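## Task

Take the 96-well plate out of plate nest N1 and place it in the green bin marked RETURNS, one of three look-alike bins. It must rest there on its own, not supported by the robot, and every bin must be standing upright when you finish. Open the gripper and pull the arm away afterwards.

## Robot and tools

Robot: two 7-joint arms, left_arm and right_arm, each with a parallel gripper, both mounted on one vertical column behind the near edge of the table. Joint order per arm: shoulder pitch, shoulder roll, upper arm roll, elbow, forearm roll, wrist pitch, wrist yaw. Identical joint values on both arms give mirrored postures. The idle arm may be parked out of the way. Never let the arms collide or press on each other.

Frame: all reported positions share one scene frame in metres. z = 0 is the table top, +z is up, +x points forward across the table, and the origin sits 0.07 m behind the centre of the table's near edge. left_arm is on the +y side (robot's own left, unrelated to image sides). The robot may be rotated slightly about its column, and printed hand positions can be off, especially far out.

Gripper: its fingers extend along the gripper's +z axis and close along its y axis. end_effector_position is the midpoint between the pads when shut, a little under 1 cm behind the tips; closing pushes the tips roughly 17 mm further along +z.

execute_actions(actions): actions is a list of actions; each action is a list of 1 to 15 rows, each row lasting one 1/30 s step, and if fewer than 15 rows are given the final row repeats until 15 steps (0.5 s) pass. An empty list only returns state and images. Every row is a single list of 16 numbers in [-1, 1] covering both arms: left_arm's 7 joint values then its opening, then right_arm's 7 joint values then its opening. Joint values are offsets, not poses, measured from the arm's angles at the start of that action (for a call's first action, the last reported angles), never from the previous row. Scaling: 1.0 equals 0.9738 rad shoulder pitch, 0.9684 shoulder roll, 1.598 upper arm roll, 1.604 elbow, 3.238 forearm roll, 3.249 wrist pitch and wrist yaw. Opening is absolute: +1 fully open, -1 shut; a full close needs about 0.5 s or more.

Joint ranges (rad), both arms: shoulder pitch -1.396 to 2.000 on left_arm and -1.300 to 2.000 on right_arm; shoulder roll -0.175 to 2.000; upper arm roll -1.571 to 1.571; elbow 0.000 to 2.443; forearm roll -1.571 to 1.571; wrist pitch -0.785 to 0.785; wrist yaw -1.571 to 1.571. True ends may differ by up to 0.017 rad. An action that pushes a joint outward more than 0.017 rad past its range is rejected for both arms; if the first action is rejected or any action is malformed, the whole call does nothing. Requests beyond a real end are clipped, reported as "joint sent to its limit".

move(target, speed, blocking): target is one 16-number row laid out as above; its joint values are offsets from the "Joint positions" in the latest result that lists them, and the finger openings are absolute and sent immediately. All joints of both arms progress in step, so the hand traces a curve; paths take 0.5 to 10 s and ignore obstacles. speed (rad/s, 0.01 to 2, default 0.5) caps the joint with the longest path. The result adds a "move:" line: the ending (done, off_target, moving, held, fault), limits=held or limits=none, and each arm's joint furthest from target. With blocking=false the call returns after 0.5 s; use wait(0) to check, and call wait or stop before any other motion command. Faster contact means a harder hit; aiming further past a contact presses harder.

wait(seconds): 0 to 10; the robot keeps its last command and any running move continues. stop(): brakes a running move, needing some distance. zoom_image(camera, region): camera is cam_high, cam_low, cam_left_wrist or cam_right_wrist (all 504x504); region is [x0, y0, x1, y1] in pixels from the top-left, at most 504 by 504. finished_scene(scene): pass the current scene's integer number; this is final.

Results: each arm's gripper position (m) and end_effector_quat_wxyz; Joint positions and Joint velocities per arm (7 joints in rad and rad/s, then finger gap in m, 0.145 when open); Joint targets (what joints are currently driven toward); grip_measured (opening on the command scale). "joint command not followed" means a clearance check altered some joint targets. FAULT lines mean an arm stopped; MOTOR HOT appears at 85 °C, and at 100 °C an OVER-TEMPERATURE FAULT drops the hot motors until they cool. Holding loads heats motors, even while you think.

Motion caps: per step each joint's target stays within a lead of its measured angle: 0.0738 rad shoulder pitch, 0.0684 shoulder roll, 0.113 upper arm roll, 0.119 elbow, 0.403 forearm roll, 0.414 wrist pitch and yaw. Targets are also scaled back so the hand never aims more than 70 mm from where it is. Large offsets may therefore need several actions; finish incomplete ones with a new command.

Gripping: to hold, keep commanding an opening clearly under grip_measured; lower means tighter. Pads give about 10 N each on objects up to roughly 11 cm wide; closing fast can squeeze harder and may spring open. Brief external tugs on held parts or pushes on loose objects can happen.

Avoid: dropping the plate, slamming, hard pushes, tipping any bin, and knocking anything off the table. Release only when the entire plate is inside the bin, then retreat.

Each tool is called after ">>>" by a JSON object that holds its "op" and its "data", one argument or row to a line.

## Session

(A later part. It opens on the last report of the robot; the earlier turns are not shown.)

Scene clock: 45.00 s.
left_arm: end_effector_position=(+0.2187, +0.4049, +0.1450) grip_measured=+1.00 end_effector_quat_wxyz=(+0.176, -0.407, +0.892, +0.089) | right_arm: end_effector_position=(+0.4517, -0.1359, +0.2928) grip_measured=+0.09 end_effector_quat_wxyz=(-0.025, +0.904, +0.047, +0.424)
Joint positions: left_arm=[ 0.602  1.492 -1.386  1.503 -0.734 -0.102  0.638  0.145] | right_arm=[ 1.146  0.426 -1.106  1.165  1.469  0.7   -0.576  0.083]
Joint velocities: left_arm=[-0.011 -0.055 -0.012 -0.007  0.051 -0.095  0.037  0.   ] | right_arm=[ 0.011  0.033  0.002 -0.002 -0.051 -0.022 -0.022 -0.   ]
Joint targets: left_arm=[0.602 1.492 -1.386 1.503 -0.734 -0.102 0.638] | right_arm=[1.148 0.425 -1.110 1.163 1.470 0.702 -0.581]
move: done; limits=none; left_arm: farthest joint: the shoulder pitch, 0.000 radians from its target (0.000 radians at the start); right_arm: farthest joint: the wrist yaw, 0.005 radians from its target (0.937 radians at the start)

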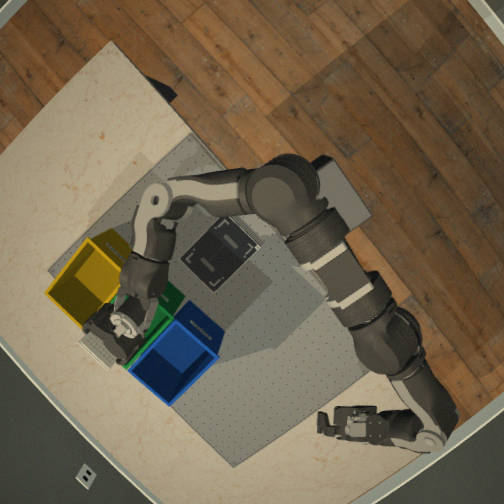

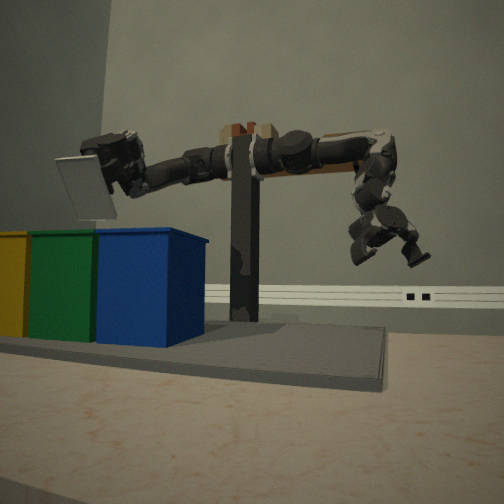

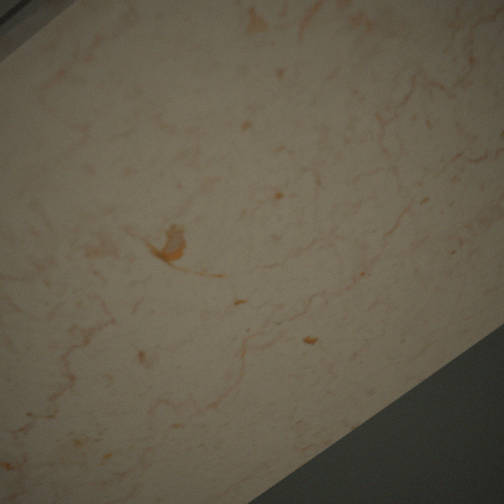

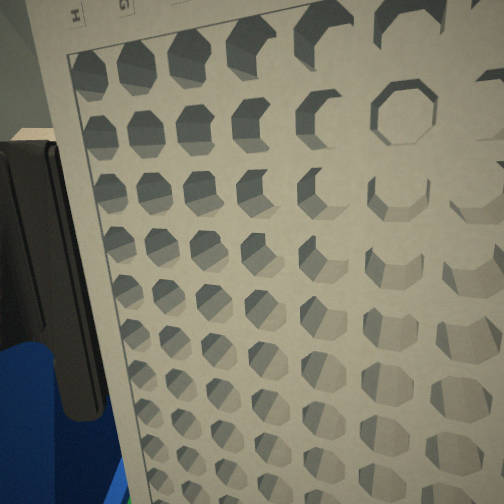

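>>> {"op": "move", "data": {
  "target": [0,0,0,0,0,0,0,1, 0.0001,-0.1210,-0.0626,-0.1593,-0.0010,0.0050,0.0328,-0.5],
  "speed": 0.25
}}

Scene clock: 47.47 s.
left_arm: end_effector_position=(+0.2187, +0.4049, +0.1450) grip_measured=+1.00 end_effector_quat_wxyz=(+0.176, -0.407, +0.892, +0.089) | right_arm: end_effector_position=(+0.4531, -0.1320, +0.2359) grip_measured=+0.09 end_effector_quat_wxyz=(-0.018, +0.935, +0.046, +0.351)
Joint positions: left_arm=[ 0.602  1.492 -1.386  1.503 -0.734 -0.102  0.638  0.145] | right_arm=[ 1.146  0.309 -1.202  0.91   1.468  0.715 -0.474  0.083]
Joint velocities: left_arm=[-0.077  0.099  0.017 -0.012 -0.022 -0.051 -0.007  0.   ] | right_arm=[-0.033 -0.033 -0.002  0.012  0.037 -0.007  0.037 -0.   ]
Joint targets: left_arm=[0.602 1.492 -1.386 1.503 -0.734 -0.102 0.638] | right_arm=[1.146 0.309 -1.206 0.909 1.466 0.716 -0.469]
move: done; limits=none; left_arm: farthest joint: the shoulder pitch, 0.000 radians from its target (0.000 radians at the start); right_arm: farthest joint: the wrist yaw, 0.005 radians from its target (0.106 radians at the start)

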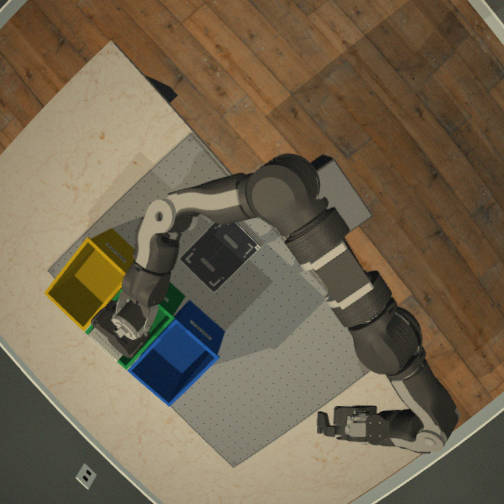

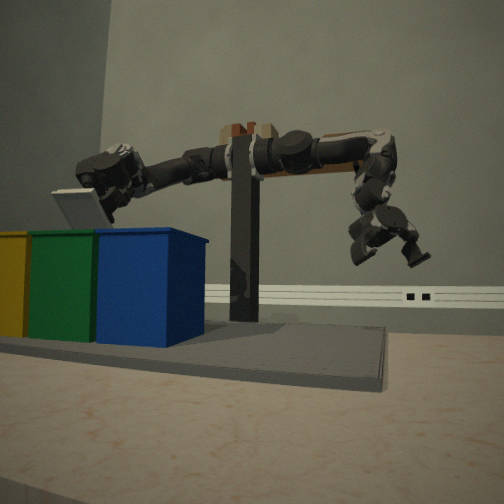

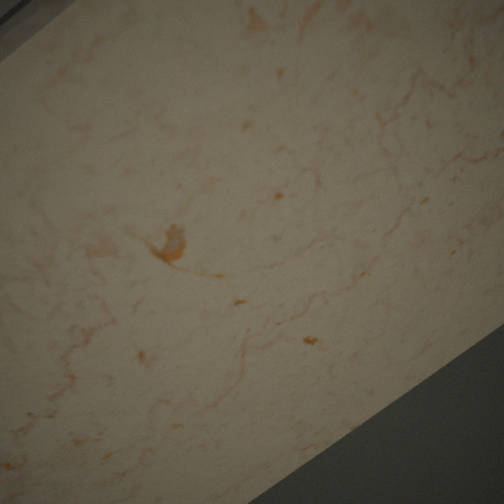

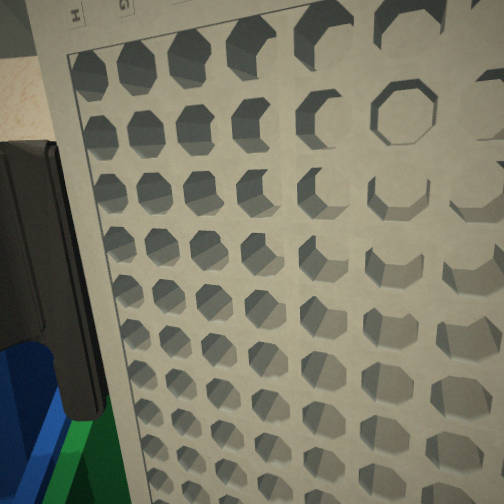

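>>> {"op": "zoom_image", "data": {
  "camera": "cam_right_wrist",
  "region": [0, 334, 170, 504]
}}

>>> {"op": "zoom_image", "data": {
  "camera": "cam_high",
  "region": [60, 270, 190, 400]
}}

>>> {"op": "zoom_image", "data": {
  "camera": "cam_low",
  "region": [0, 130, 200, 270]
}}

Region (0, 334, 170, 504) of cam_right_wrist's 504x504 image, scaled by 2.965, with more detail than that image has.

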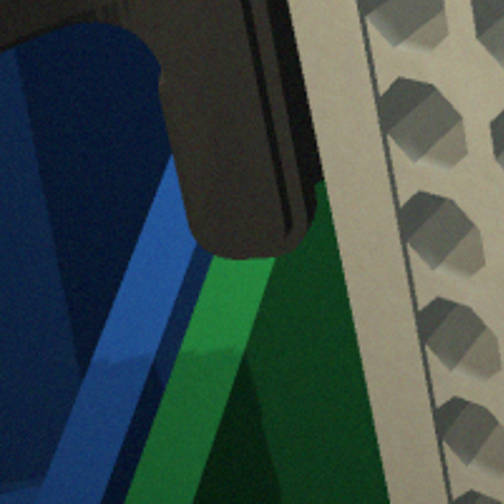

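Region (60, 270, 190, 400) of cam_high's 504x504 image, scaled by 3.877, with more detail than that image has.

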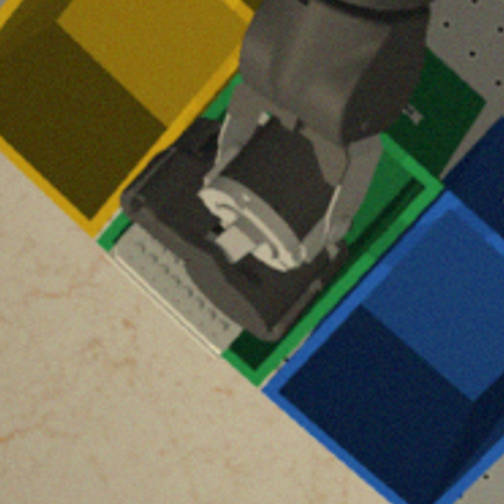

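Region (0, 130, 200, 270) of cam_low's 504x504 image, scaled by 2.520, with more detail than that image has; it fills the top 353 rows of this view, and the rest is white.

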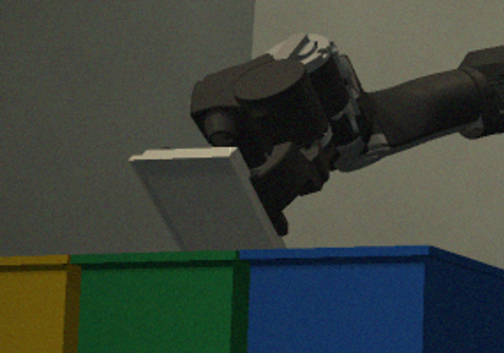

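>>> {"op": "move", "data": {
  "target": [0,0,0,0,0,0,0,1, -0.0204,-0.0510,-0.0061,-0.0587,-0.0140,-0.0017,0.0179,-0.5],
  "speed": 0.12
}}

Scene clock: 50.27 s.
left_arm: end_effector_position=(+0.2187, +0.4049, +0.1450) grip_measured=+1.00 end_effector_quat_wxyz=(+0.176, -0.407, +0.892, +0.089) | right_arm: end_effector_position=(+0.4530, -0.1294, +0.2171) grip_measured=+0.09 end_effector_quat_wxyz=(-0.016, +0.941, +0.048, +0.334)
Joint positions: left_arm=[ 0.602  1.492 -1.386  1.503 -0.734 -0.102  0.638  0.145] | right_arm=[ 1.13   0.261 -1.209  0.818  1.424  0.713 -0.421  0.083]
Joint velocities: left_arm=[ 0.033  0.011  0.002 -0.012 -0.007  0.007  0.007  0.   ] | right_arm=[-0.033  0.077 -0.002  0.002 -0.051 -0.022  0.051 -0.   ]
Joint targets: left_arm=[0.602 1.492 -1.386 1.503 -0.734 -0.102 0.638] | right_arm=[1.126 0.260 -1.212 0.816 1.422 0.709 -0.416]
move: done; limits=none; left_arm: farthest joint: the shoulder pitch, 0.000 radians from its target (0.000 radians at the start); right_arm: farthest joint: the wrist yaw, 0.005 radians from its target (0.058 radians at the start)

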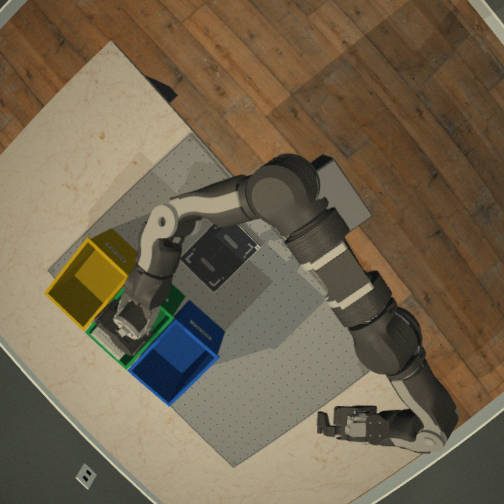

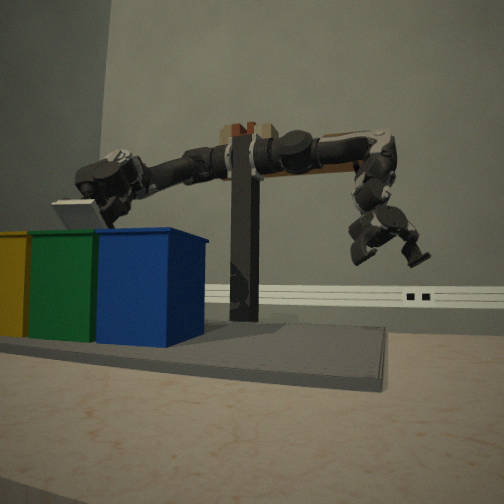

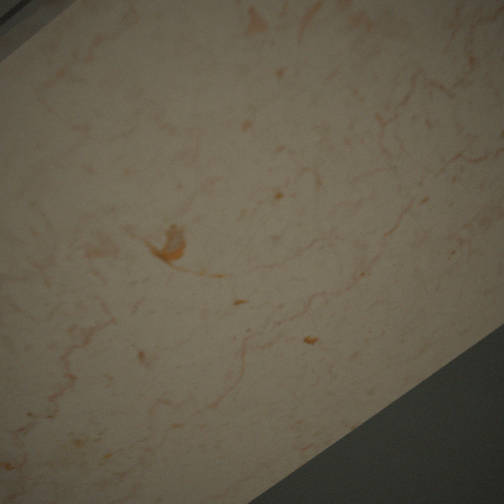

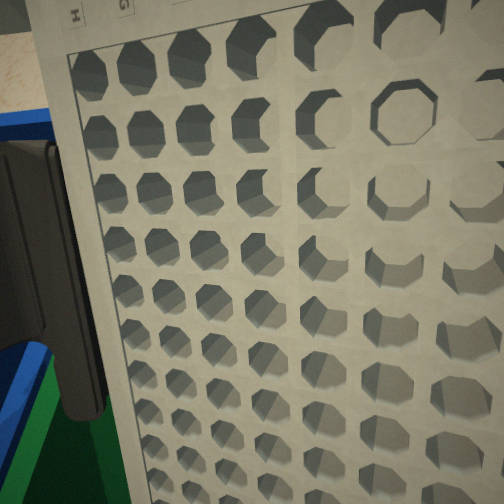

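>>> {"op": "zoom_image", "data": {
  "camera": "cam_right_wrist",
  "region": [0, 334, 170, 504]
}}

>>> {"op": "zoom_image", "data": {
  "camera": "cam_high",
  "region": [60, 270, 190, 400]
}}

>>> {"op": "zoom_image", "data": {
  "camera": "cam_right_wrist",
  "region": [0, 0, 170, 170]
}}

Region (0, 334, 170, 504) of cam_right_wrist's 504x504 image, scaled by 2.965, with more detail than that image has.

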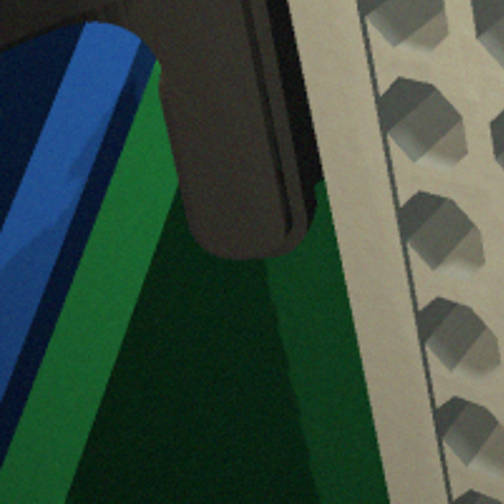

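Region (60, 270, 190, 400) of cam_high's 504x504 image, scaled by 3.877, with more detail than that image has.

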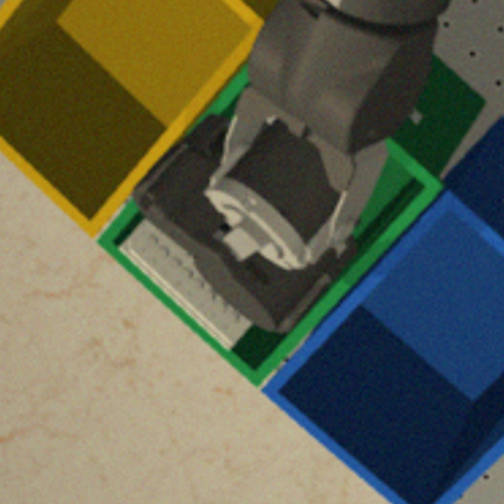

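Region (0, 0, 170, 170) of cam_right_wrist's 504x504 image, scaled by 2.965, with more detail than that image has.

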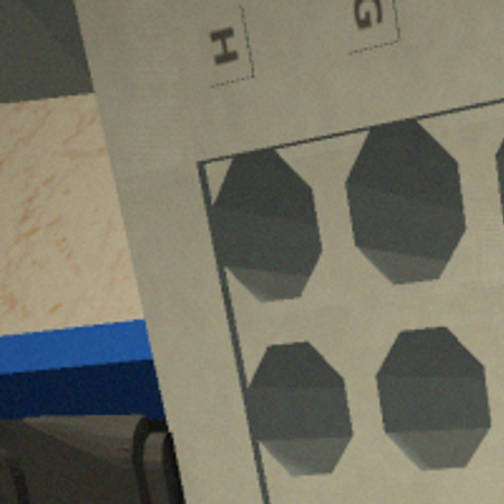

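>>> {"op": "execute_actions", "data": {
  "actions": []
}}

Scene clock: 50.90 s.
left_arm: end_effector_position=(+0.2187, +0.4049, +0.1450) grip_measured=+1.00 end_effector_quat_wxyz=(+0.176, -0.407, +0.892, +0.089) | right_arm: end_effector_position=(+0.4530, -0.1294, +0.2171) grip_measured=+0.09 end_effector_quat_wxyz=(-0.016, +0.941, +0.048, +0.334)
Joint positions: left_arm=[ 0.602  1.492 -1.386  1.503 -0.734 -0.102  0.638  0.145] | right_arm=[ 1.13   0.261 -1.209  0.818  1.424  0.713 -0.421  0.083]
Joint velocities: left_arm=[-0.011 -0.055 -0.012 -0.002  0.007  0.051  0.022  0.   ] | right_arm=[-0.033 -0.077 -0.002 -0.012 -0.037 -0.037 -0.037  0.   ]
Joint targets: left_arm=[0.602 1.492 -1.386 1.503 -0.734 -0.102 0.638] | right_arm=[1.126 0.260 -1.212 0.816 1.422 0.709 -0.416]

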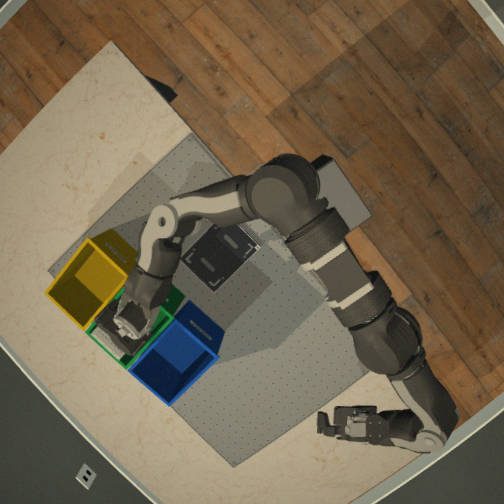

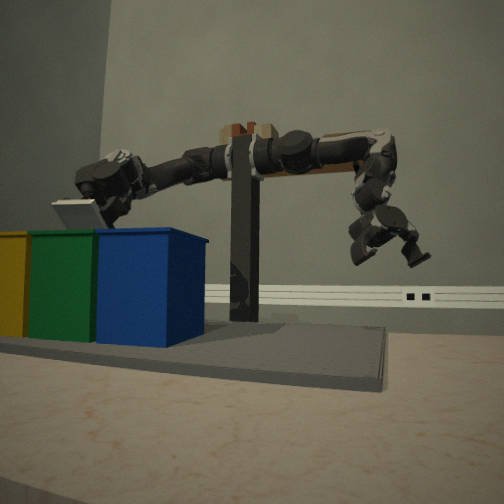

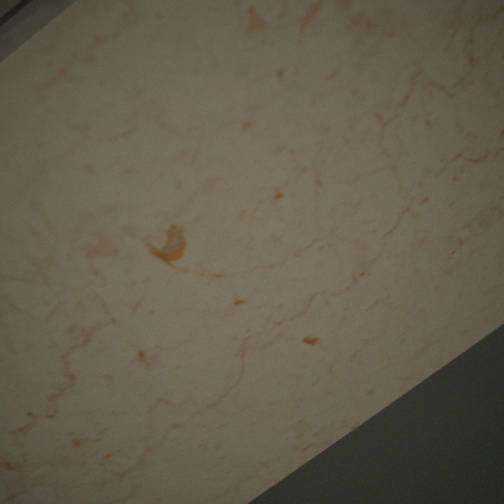

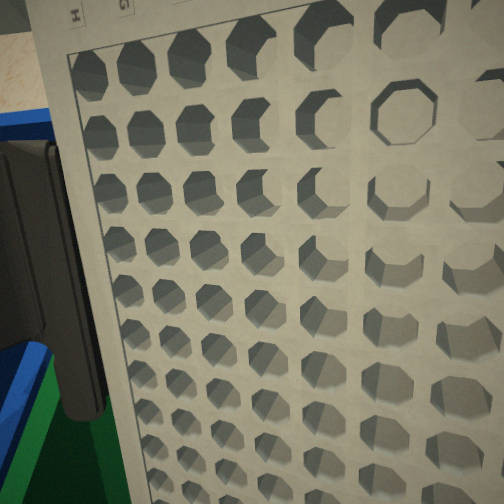

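>>> {"op": "zoom_image", "data": {
  "camera": "cam_high",
  "region": [70, 260, 200, 390]
}}

>>> {"op": "zoom_image", "data": {
  "camera": "cam_low",
  "region": [20, 140, 160, 280]
}}

Region (70, 260, 200, 390) of cam_high's 504x504 image, scaled by 3.877, with more detail than that image has.

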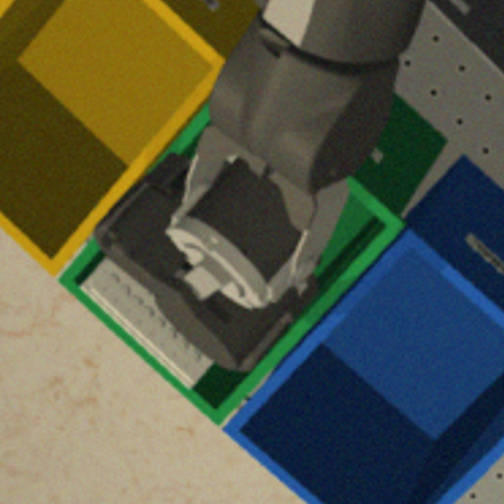

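Region (20, 140, 160, 280) of cam_low's 504x504 image, scaled by 3.600, with more detail than that image has.

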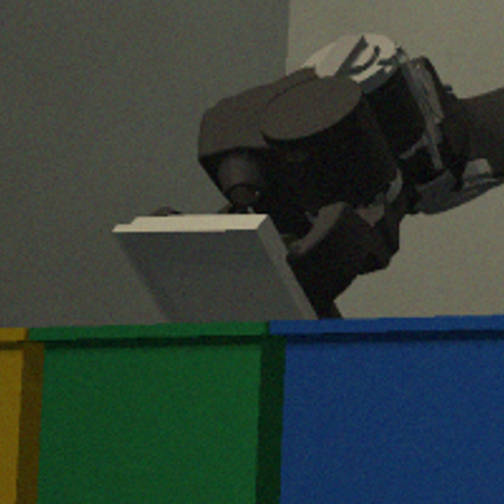

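>>> {"op": "move", "data": {
  "target": [0,0,0,0,0,0,0,1, -0.0205,-0.0207,0.0080,-0.0105,-0.0081,-0.0031,0.0023,-0.5],
  "speed": 0.05
}}

Scene clock: 52.70 s.
left_arm: end_effector_position=(+0.2187, +0.4049, +0.1450) grip_measured=+1.00 end_effector_quat_wxyz=(+0.176, -0.407, +0.892, +0.089) | right_arm: end_effector_position=(+0.4518, -0.1252, +0.2107) grip_measured=+0.09 end_effector_quat_wxyz=(-0.014, +0.942, +0.050, +0.333)
Joint positions: left_arm=[ 0.602  1.492 -1.386  1.503 -0.734 -0.102  0.638  0.145] | right_arm=[ 1.113  0.242 -1.2    0.803  1.4    0.707 -0.419  0.083]
Joint velocities: left_arm=[-0.055 -0.077  0.002  0.002  0.037 -0.022 -0.022  0.   ] | right_arm=[ 0.033  0.011 -0.007 -0.002 -0.066  0.022 -0.007  0.   ]
Joint targets: left_arm=[0.602 1.492 -1.386 1.503 -0.734 -0.102 0.638] | right_arm=[1.110 0.241 -1.195 0.801 1.398 0.703 -0.414]
move: done; limits=none; left_arm: farthest joint: the shoulder pitch, 0.000 radians from its target (0.000 radians at the start); right_arm: farthest joint: the wrist yaw, 0.005 radians from its target (0.008 radians at the start)

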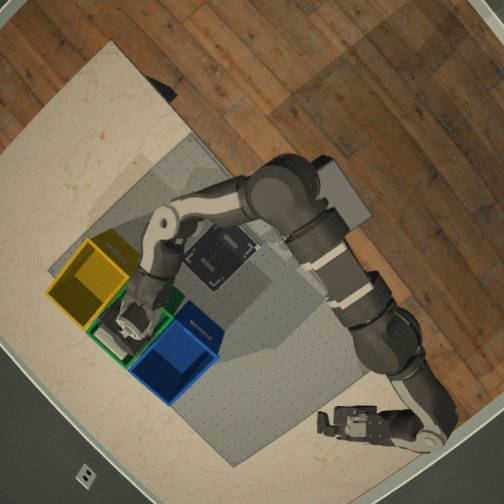

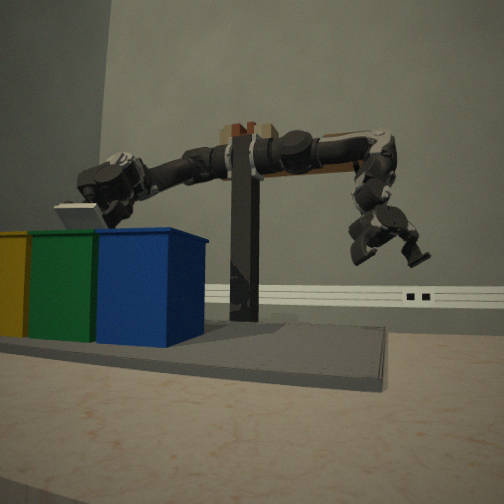

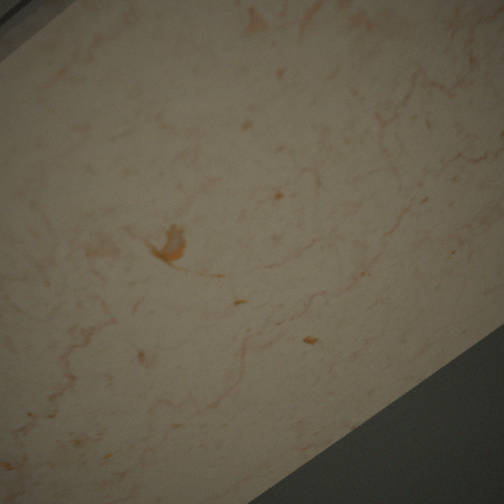

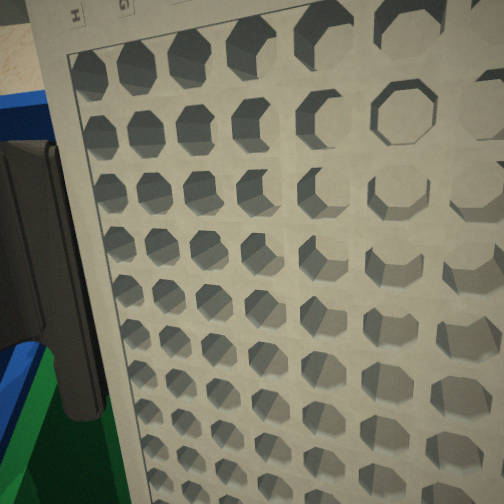

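>>> {"op": "zoom_image", "data": {
  "camera": "cam_right_wrist",
  "region": [0, 334, 170, 504]
}}

>>> {"op": "zoom_image", "data": {
  "camera": "cam_high",
  "region": [70, 260, 200, 390]
}}

Region (0, 334, 170, 504) of cam_right_wrist's 504x504 image, scaled by 2.965, with more detail than that image has.

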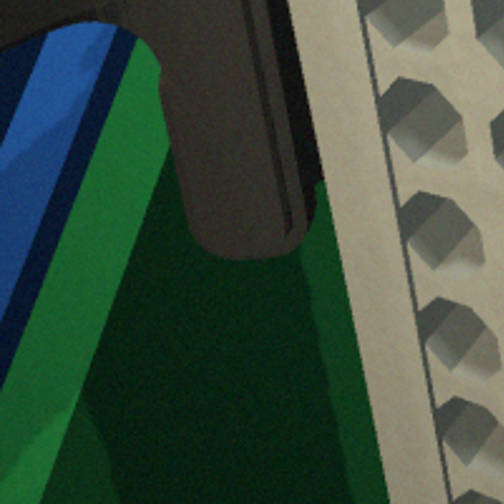

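Region (70, 260, 200, 390) of cam_high's 504x504 image, scaled by 3.877, with more detail than that image has.

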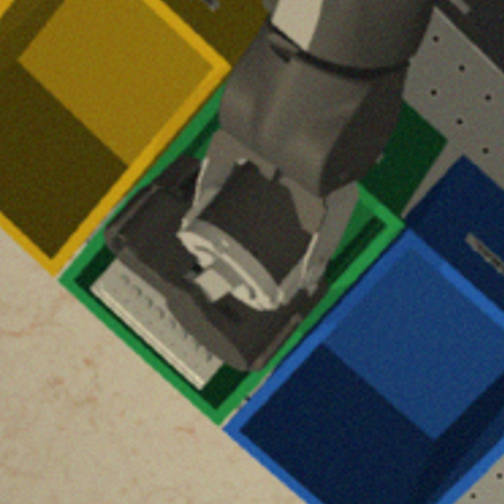

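>>> {"op": "zoom_image", "data": {
  "camera": "cam_low",
  "region": [20, 140, 160, 280]
}}

Region (20, 140, 160, 280) of cam_low's 504x504 image, scaled by 3.600, with more detail than that image has.

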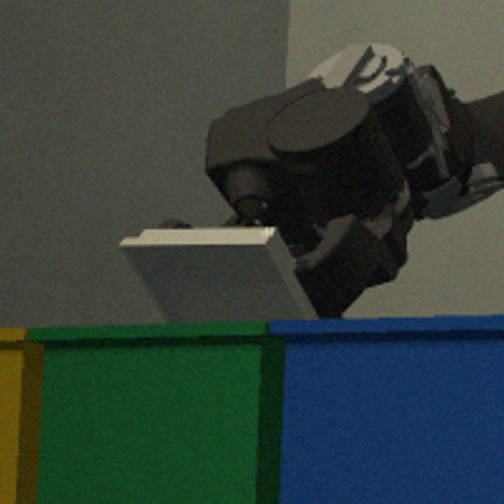

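>>> {"op": "zoom_image", "data": {
  "camera": "cam_high",
  "region": [80, 290, 170, 380]
}}

Region (80, 290, 170, 380) of cam_high's 504x504 image, scaled by 5.600, with more detail than that image has.

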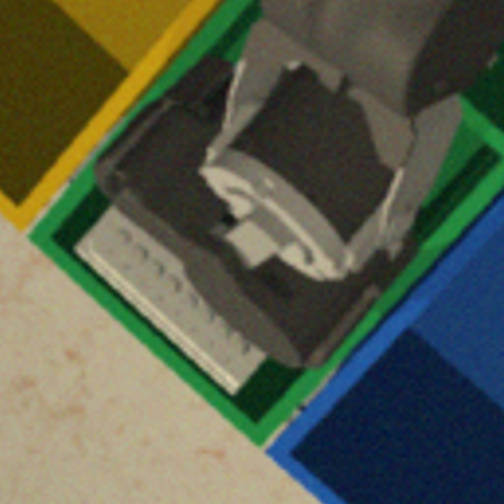

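>>> {"op": "move", "data": {
  "target": [0,0,0,0,0,0,0,1, -0.0302,-0.0606,0.0325,-0.0710,-0.0323,0.0025,0.0251,-0.5],
  "speed": 0.08
}}

Scene clock: 56.90 s.
left_arm: end_effector_position=(+0.2187, +0.4049, +0.1450) grip_measured=+1.00 end_effector_quat_wxyz=(+0.176, -0.407, +0.892, +0.089) | right_arm: end_effector_position=(+0.4527, -0.1252, +0.1938) grip_measured=+0.09 end_effector_quat_wxyz=(-0.014, +0.946, +0.050, +0.319)
Joint positions: left_arm=[ 0.602  1.492 -1.386  1.503 -0.734 -0.102  0.638  0.145] | right_arm=[ 1.088  0.184 -1.152  0.691  1.297  0.713 -0.343  0.083]
Joint velocities: left_arm=[ 0.033 -0.011 -0.007  0.002 -0.007 -0.007  0.007  0.   ] | right_arm=[ 0.055 -0.055 -0.012  0.002 -0.081 -0.081 -0.081 -0.   ]
Joint targets: left_arm=[0.602 1.492 -1.386 1.503 -0.734 -0.102 0.638] | right_arm=[1.084 0.183 -1.148 0.689 1.295 0.715 -0.337]
move: done; limits=none; left_arm: farthest joint: the shoulder pitch, 0.000 radians from its target (0.000 radians at the start); right_arm: farthest joint: the wrist yaw, 0.005 radians from its target (0.081 radians at the start)

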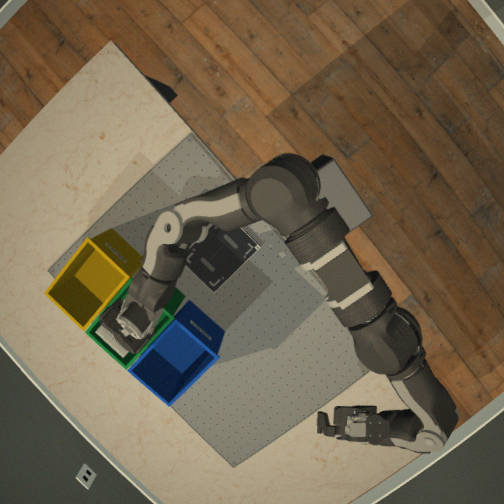

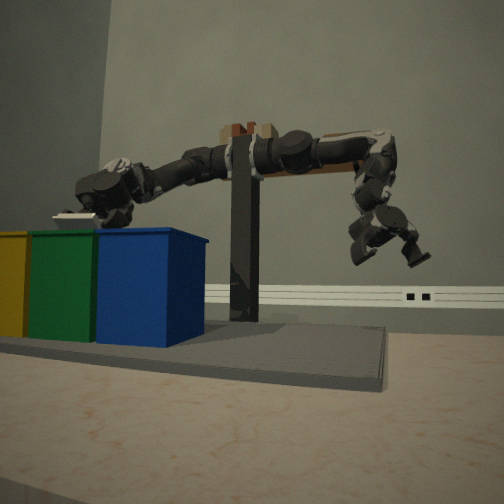

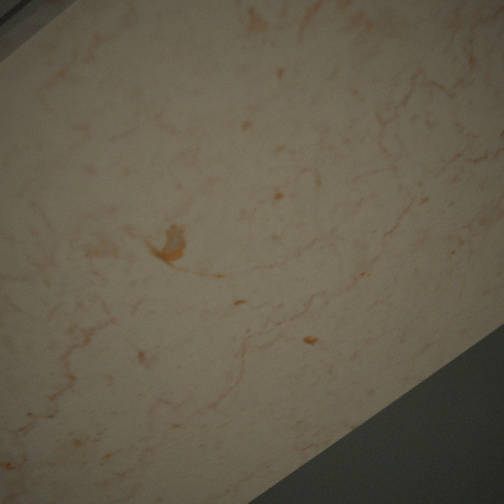

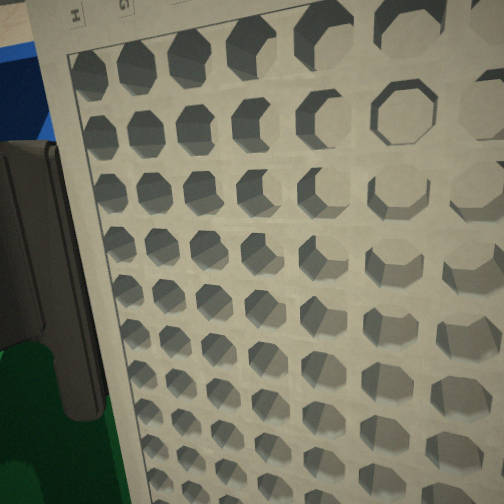

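>>> {"op": "zoom_image", "data": {
  "camera": "cam_low",
  "region": [20, 140, 160, 280]
}}

>>> {"op": "zoom_image", "data": {
  "camera": "cam_high",
  "region": [80, 290, 170, 380]
}}

>>> {"op": "zoom_image", "data": {
  "camera": "cam_right_wrist",
  "region": [0, 0, 170, 170]
}}

Region (20, 140, 160, 280) of cam_low's 504x504 image, scaled by 3.600, with more detail than that image has.

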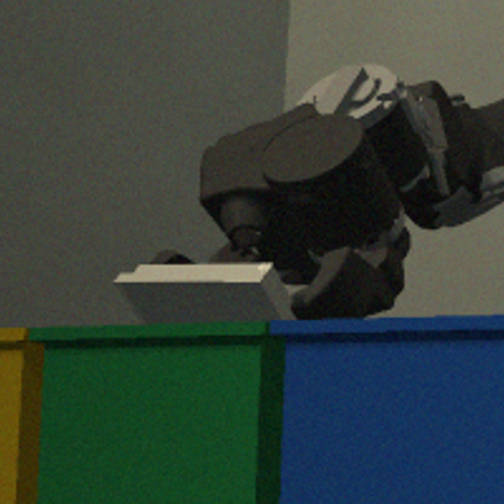

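Region (80, 290, 170, 380) of cam_high's 504x504 image, scaled by 5.600, with more detail than that image has.

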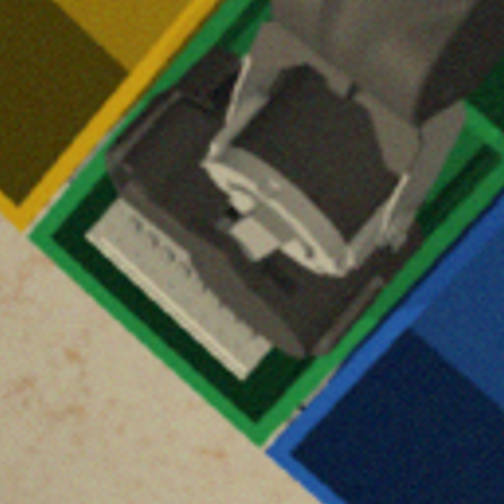

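Region (0, 0, 170, 170) of cam_right_wrist's 504x504 image, scaled by 2.965, with more detail than that image has.

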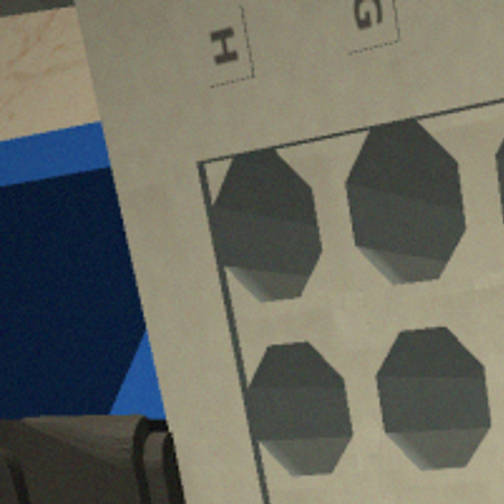

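>>> {"op": "zoom_image", "data": {
  "camera": "cam_right_wrist",
  "region": [0, 334, 170, 504]
}}

>>> {"op": "zoom_image", "data": {
  "camera": "cam_high",
  "region": [85, 295, 135, 345]
}}

>>> {"op": "zoom_image", "data": {
  "camera": "cam_high",
  "region": [115, 320, 165, 370]
}}

Region (0, 334, 170, 504) of cam_right_wrist's 504x504 image, scaled by 2.965, with more detail than that image has.

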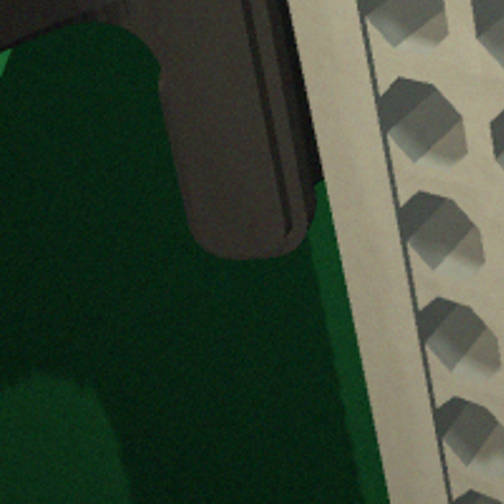

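Region (85, 295, 135, 345) of cam_high's 504x504 image, scaled by 10.080, with more detail than that image has.

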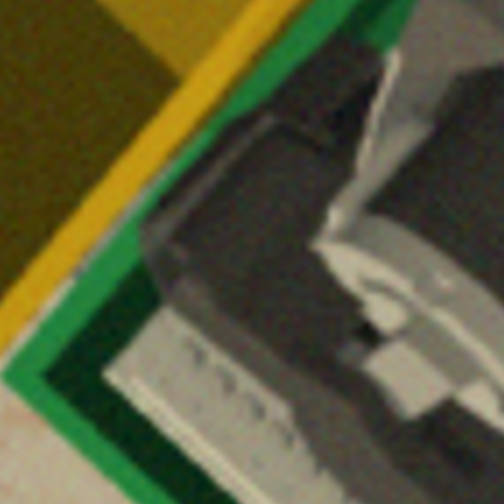

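Region (115, 320, 165, 370) of cam_high's 504x504 image, scaled by 10.080, with more detail than that image has.

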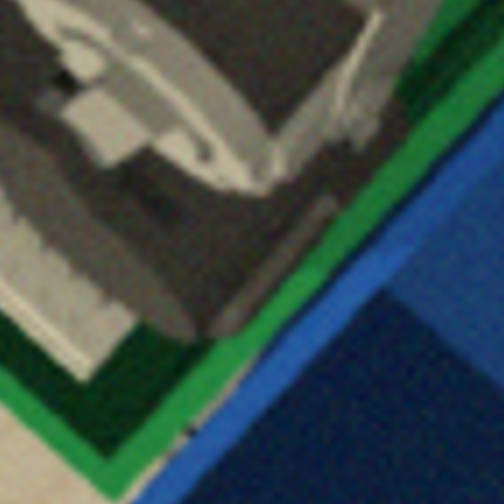

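>>> {"op": "move", "data": {
  "target": [0,0,0,0,0,0,0,1, -0.0154,-0.0798,0.0427,-0.0893,-0.0388,0.0060,0.0283,-0.5],
  "speed": 0.08
}}

Scene clock: 60.57 s.
left_arm: end_effector_position=(+0.2187, +0.4049, +0.1450) grip_measured=+1.00 end_effector_quat_wxyz=(+0.176, -0.407, +0.892, +0.089) | right_arm: end_effector_position=(+0.4561, -0.1231, +0.1833) grip_measured=+0.09 end_effector_quat_wxyz=(-0.011, +0.950, +0.050, +0.308)
Joint positions: left_arm=[ 0.602  1.492 -1.386  1.503 -0.734 -0.102  0.638  0.145] | right_arm=[ 1.084  0.108 -1.083  0.555  1.168  0.724 -0.261  0.082]
Joint velocities: left_arm=[-0.033  0.011  0.012 -0.012 -0.066  0.022 -0.022  0.   ] | right_arm=[-0.055  0.011 -0.002 -0.002  0.007 -0.022 -0.007 -0.   ]
Joint targets: left_arm=[0.602 1.492 -1.386 1.503 -0.734 -0.102 0.638] | right_arm=[1.073 0.106 -1.084 0.548 1.172 0.733 -0.250]
move: off_target (right_arm); limits=none; left_arm: farthest joint: the shoulder pitch, 0.000 radians from its target (0.000 radians at the start); right_arm: farthest joint: the shoulder pitch, 0.011 radians from its target (0.015 radians at the start)

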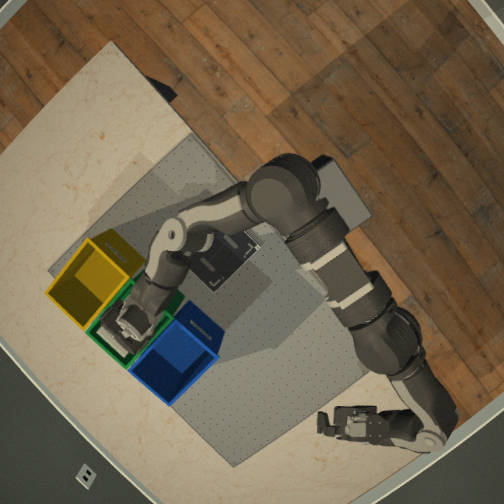

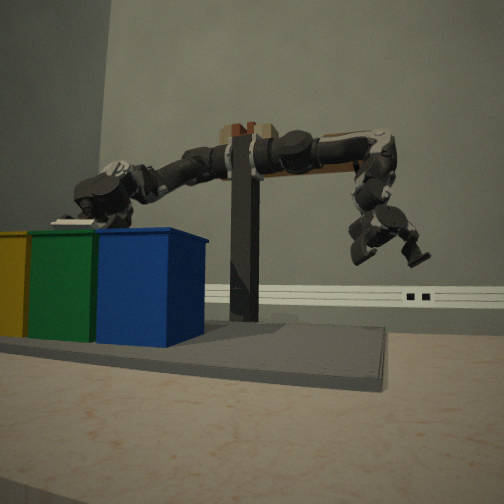

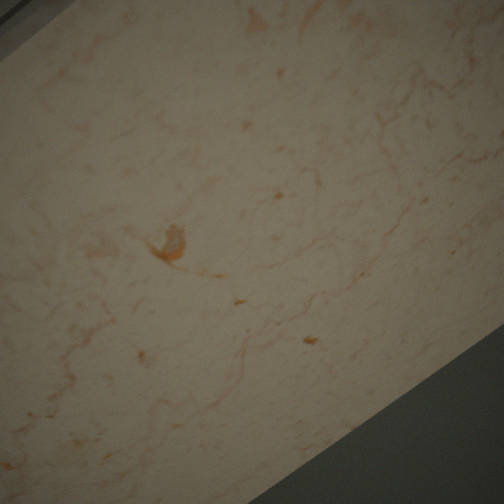

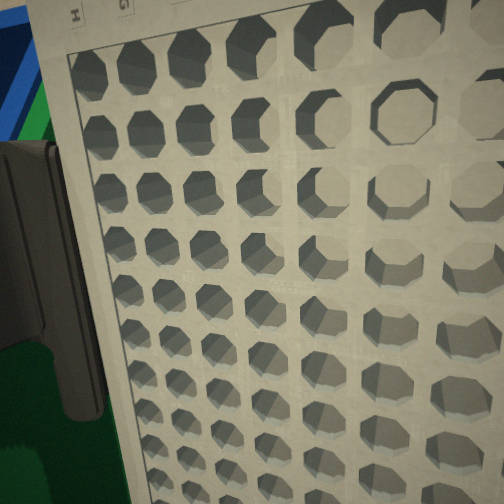

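>>> {"op": "zoom_image", "data": {
  "camera": "cam_high",
  "region": [80, 280, 180, 380]
}}

>>> {"op": "zoom_image", "data": {
  "camera": "cam_low",
  "region": [30, 160, 150, 280]
}}

Region (80, 280, 180, 380) of cam_high's 504x504 image, scaled by 5.040, with more detail than that image has.

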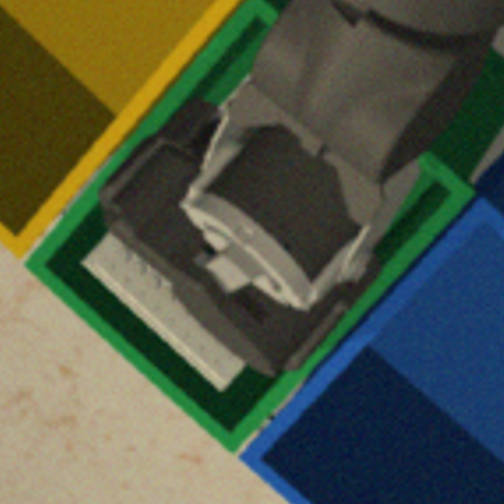

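Region (30, 160, 150, 280) of cam_low's 504x504 image, scaled by 4.200, with more detail than that image has.

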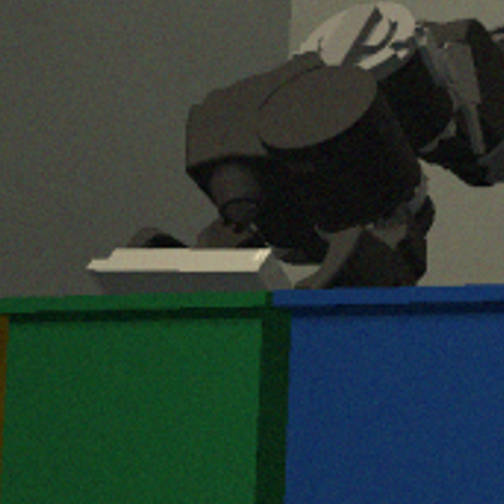

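>>> {"op": "zoom_image", "data": {
  "camera": "cam_right_wrist",
  "region": [0, 0, 200, 200]
}}

>>> {"op": "zoom_image", "data": {
  "camera": "cam_low",
  "region": [330, 190, 450, 290]
}}

Region (0, 0, 200, 200) of cam_right_wrist's 504x504 image, scaled by 2.520, with more detail than that image has.

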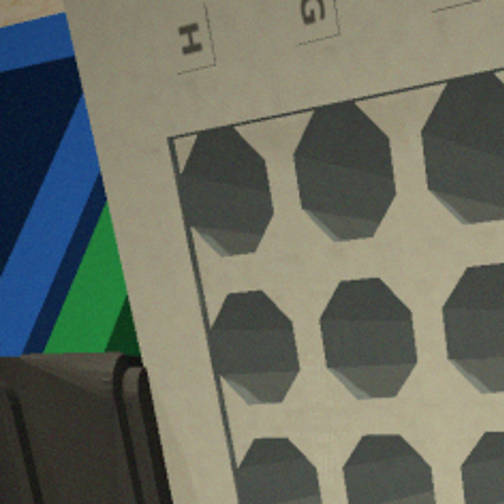

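Region (330, 190, 450, 290) of cam_low's 504x504 image, scaled by 4.200, with more detail than that image has.

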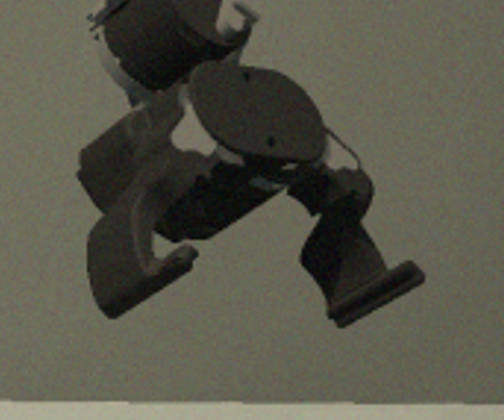

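>>> {"op": "zoom_image", "data": {
  "camera": "cam_high",
  "region": [85, 295, 135, 345]
}}

>>> {"op": "zoom_image", "data": {
  "camera": "cam_high",
  "region": [115, 320, 165, 370]
}}

Region (85, 295, 135, 345) of cam_high's 504x504 image, scaled by 10.080, with more detail than that image has.

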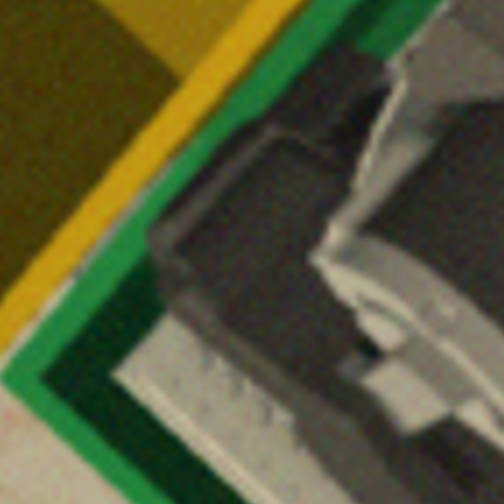

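Region (115, 320, 165, 370) of cam_high's 504x504 image, scaled by 10.080, with more detail than that image has.

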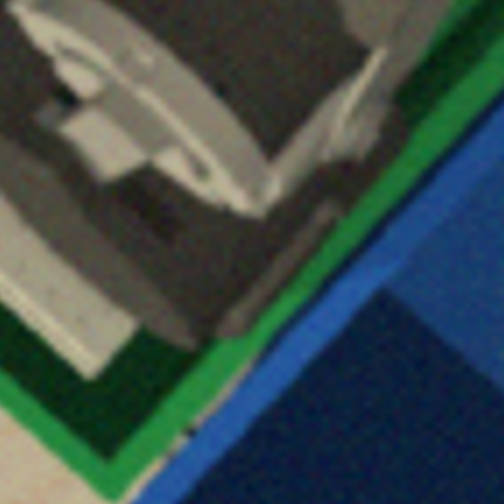

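>>> {"op": "zoom_image", "data": {
  "camera": "cam_low",
  "region": [340, 205, 440, 275]
}}

>>> {"op": "zoom_image", "data": {
  "camera": "cam_high",
  "region": [305, 395, 385, 455]
}}

Region (340, 205, 440, 275) of cam_low's 504x504 image, scaled by 5.040, with more detail than that image has; it fills the top 353 rows of this view, and the rest is white.

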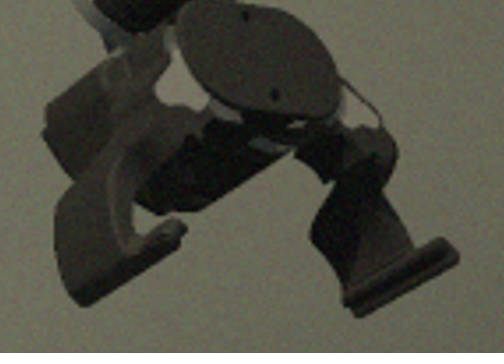

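Region (305, 395, 385, 455) of cam_high's 504x504 image, scaled by 6.300, with more detail than that image has; it fills the top 378 rows of this view, and the rest is white.

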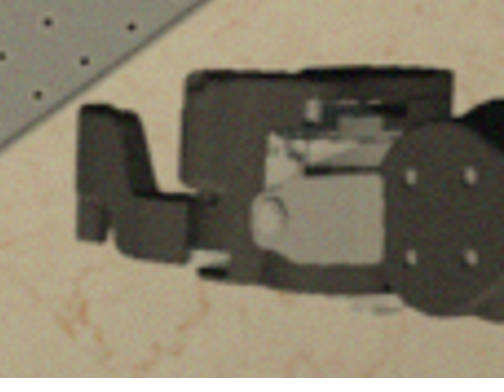

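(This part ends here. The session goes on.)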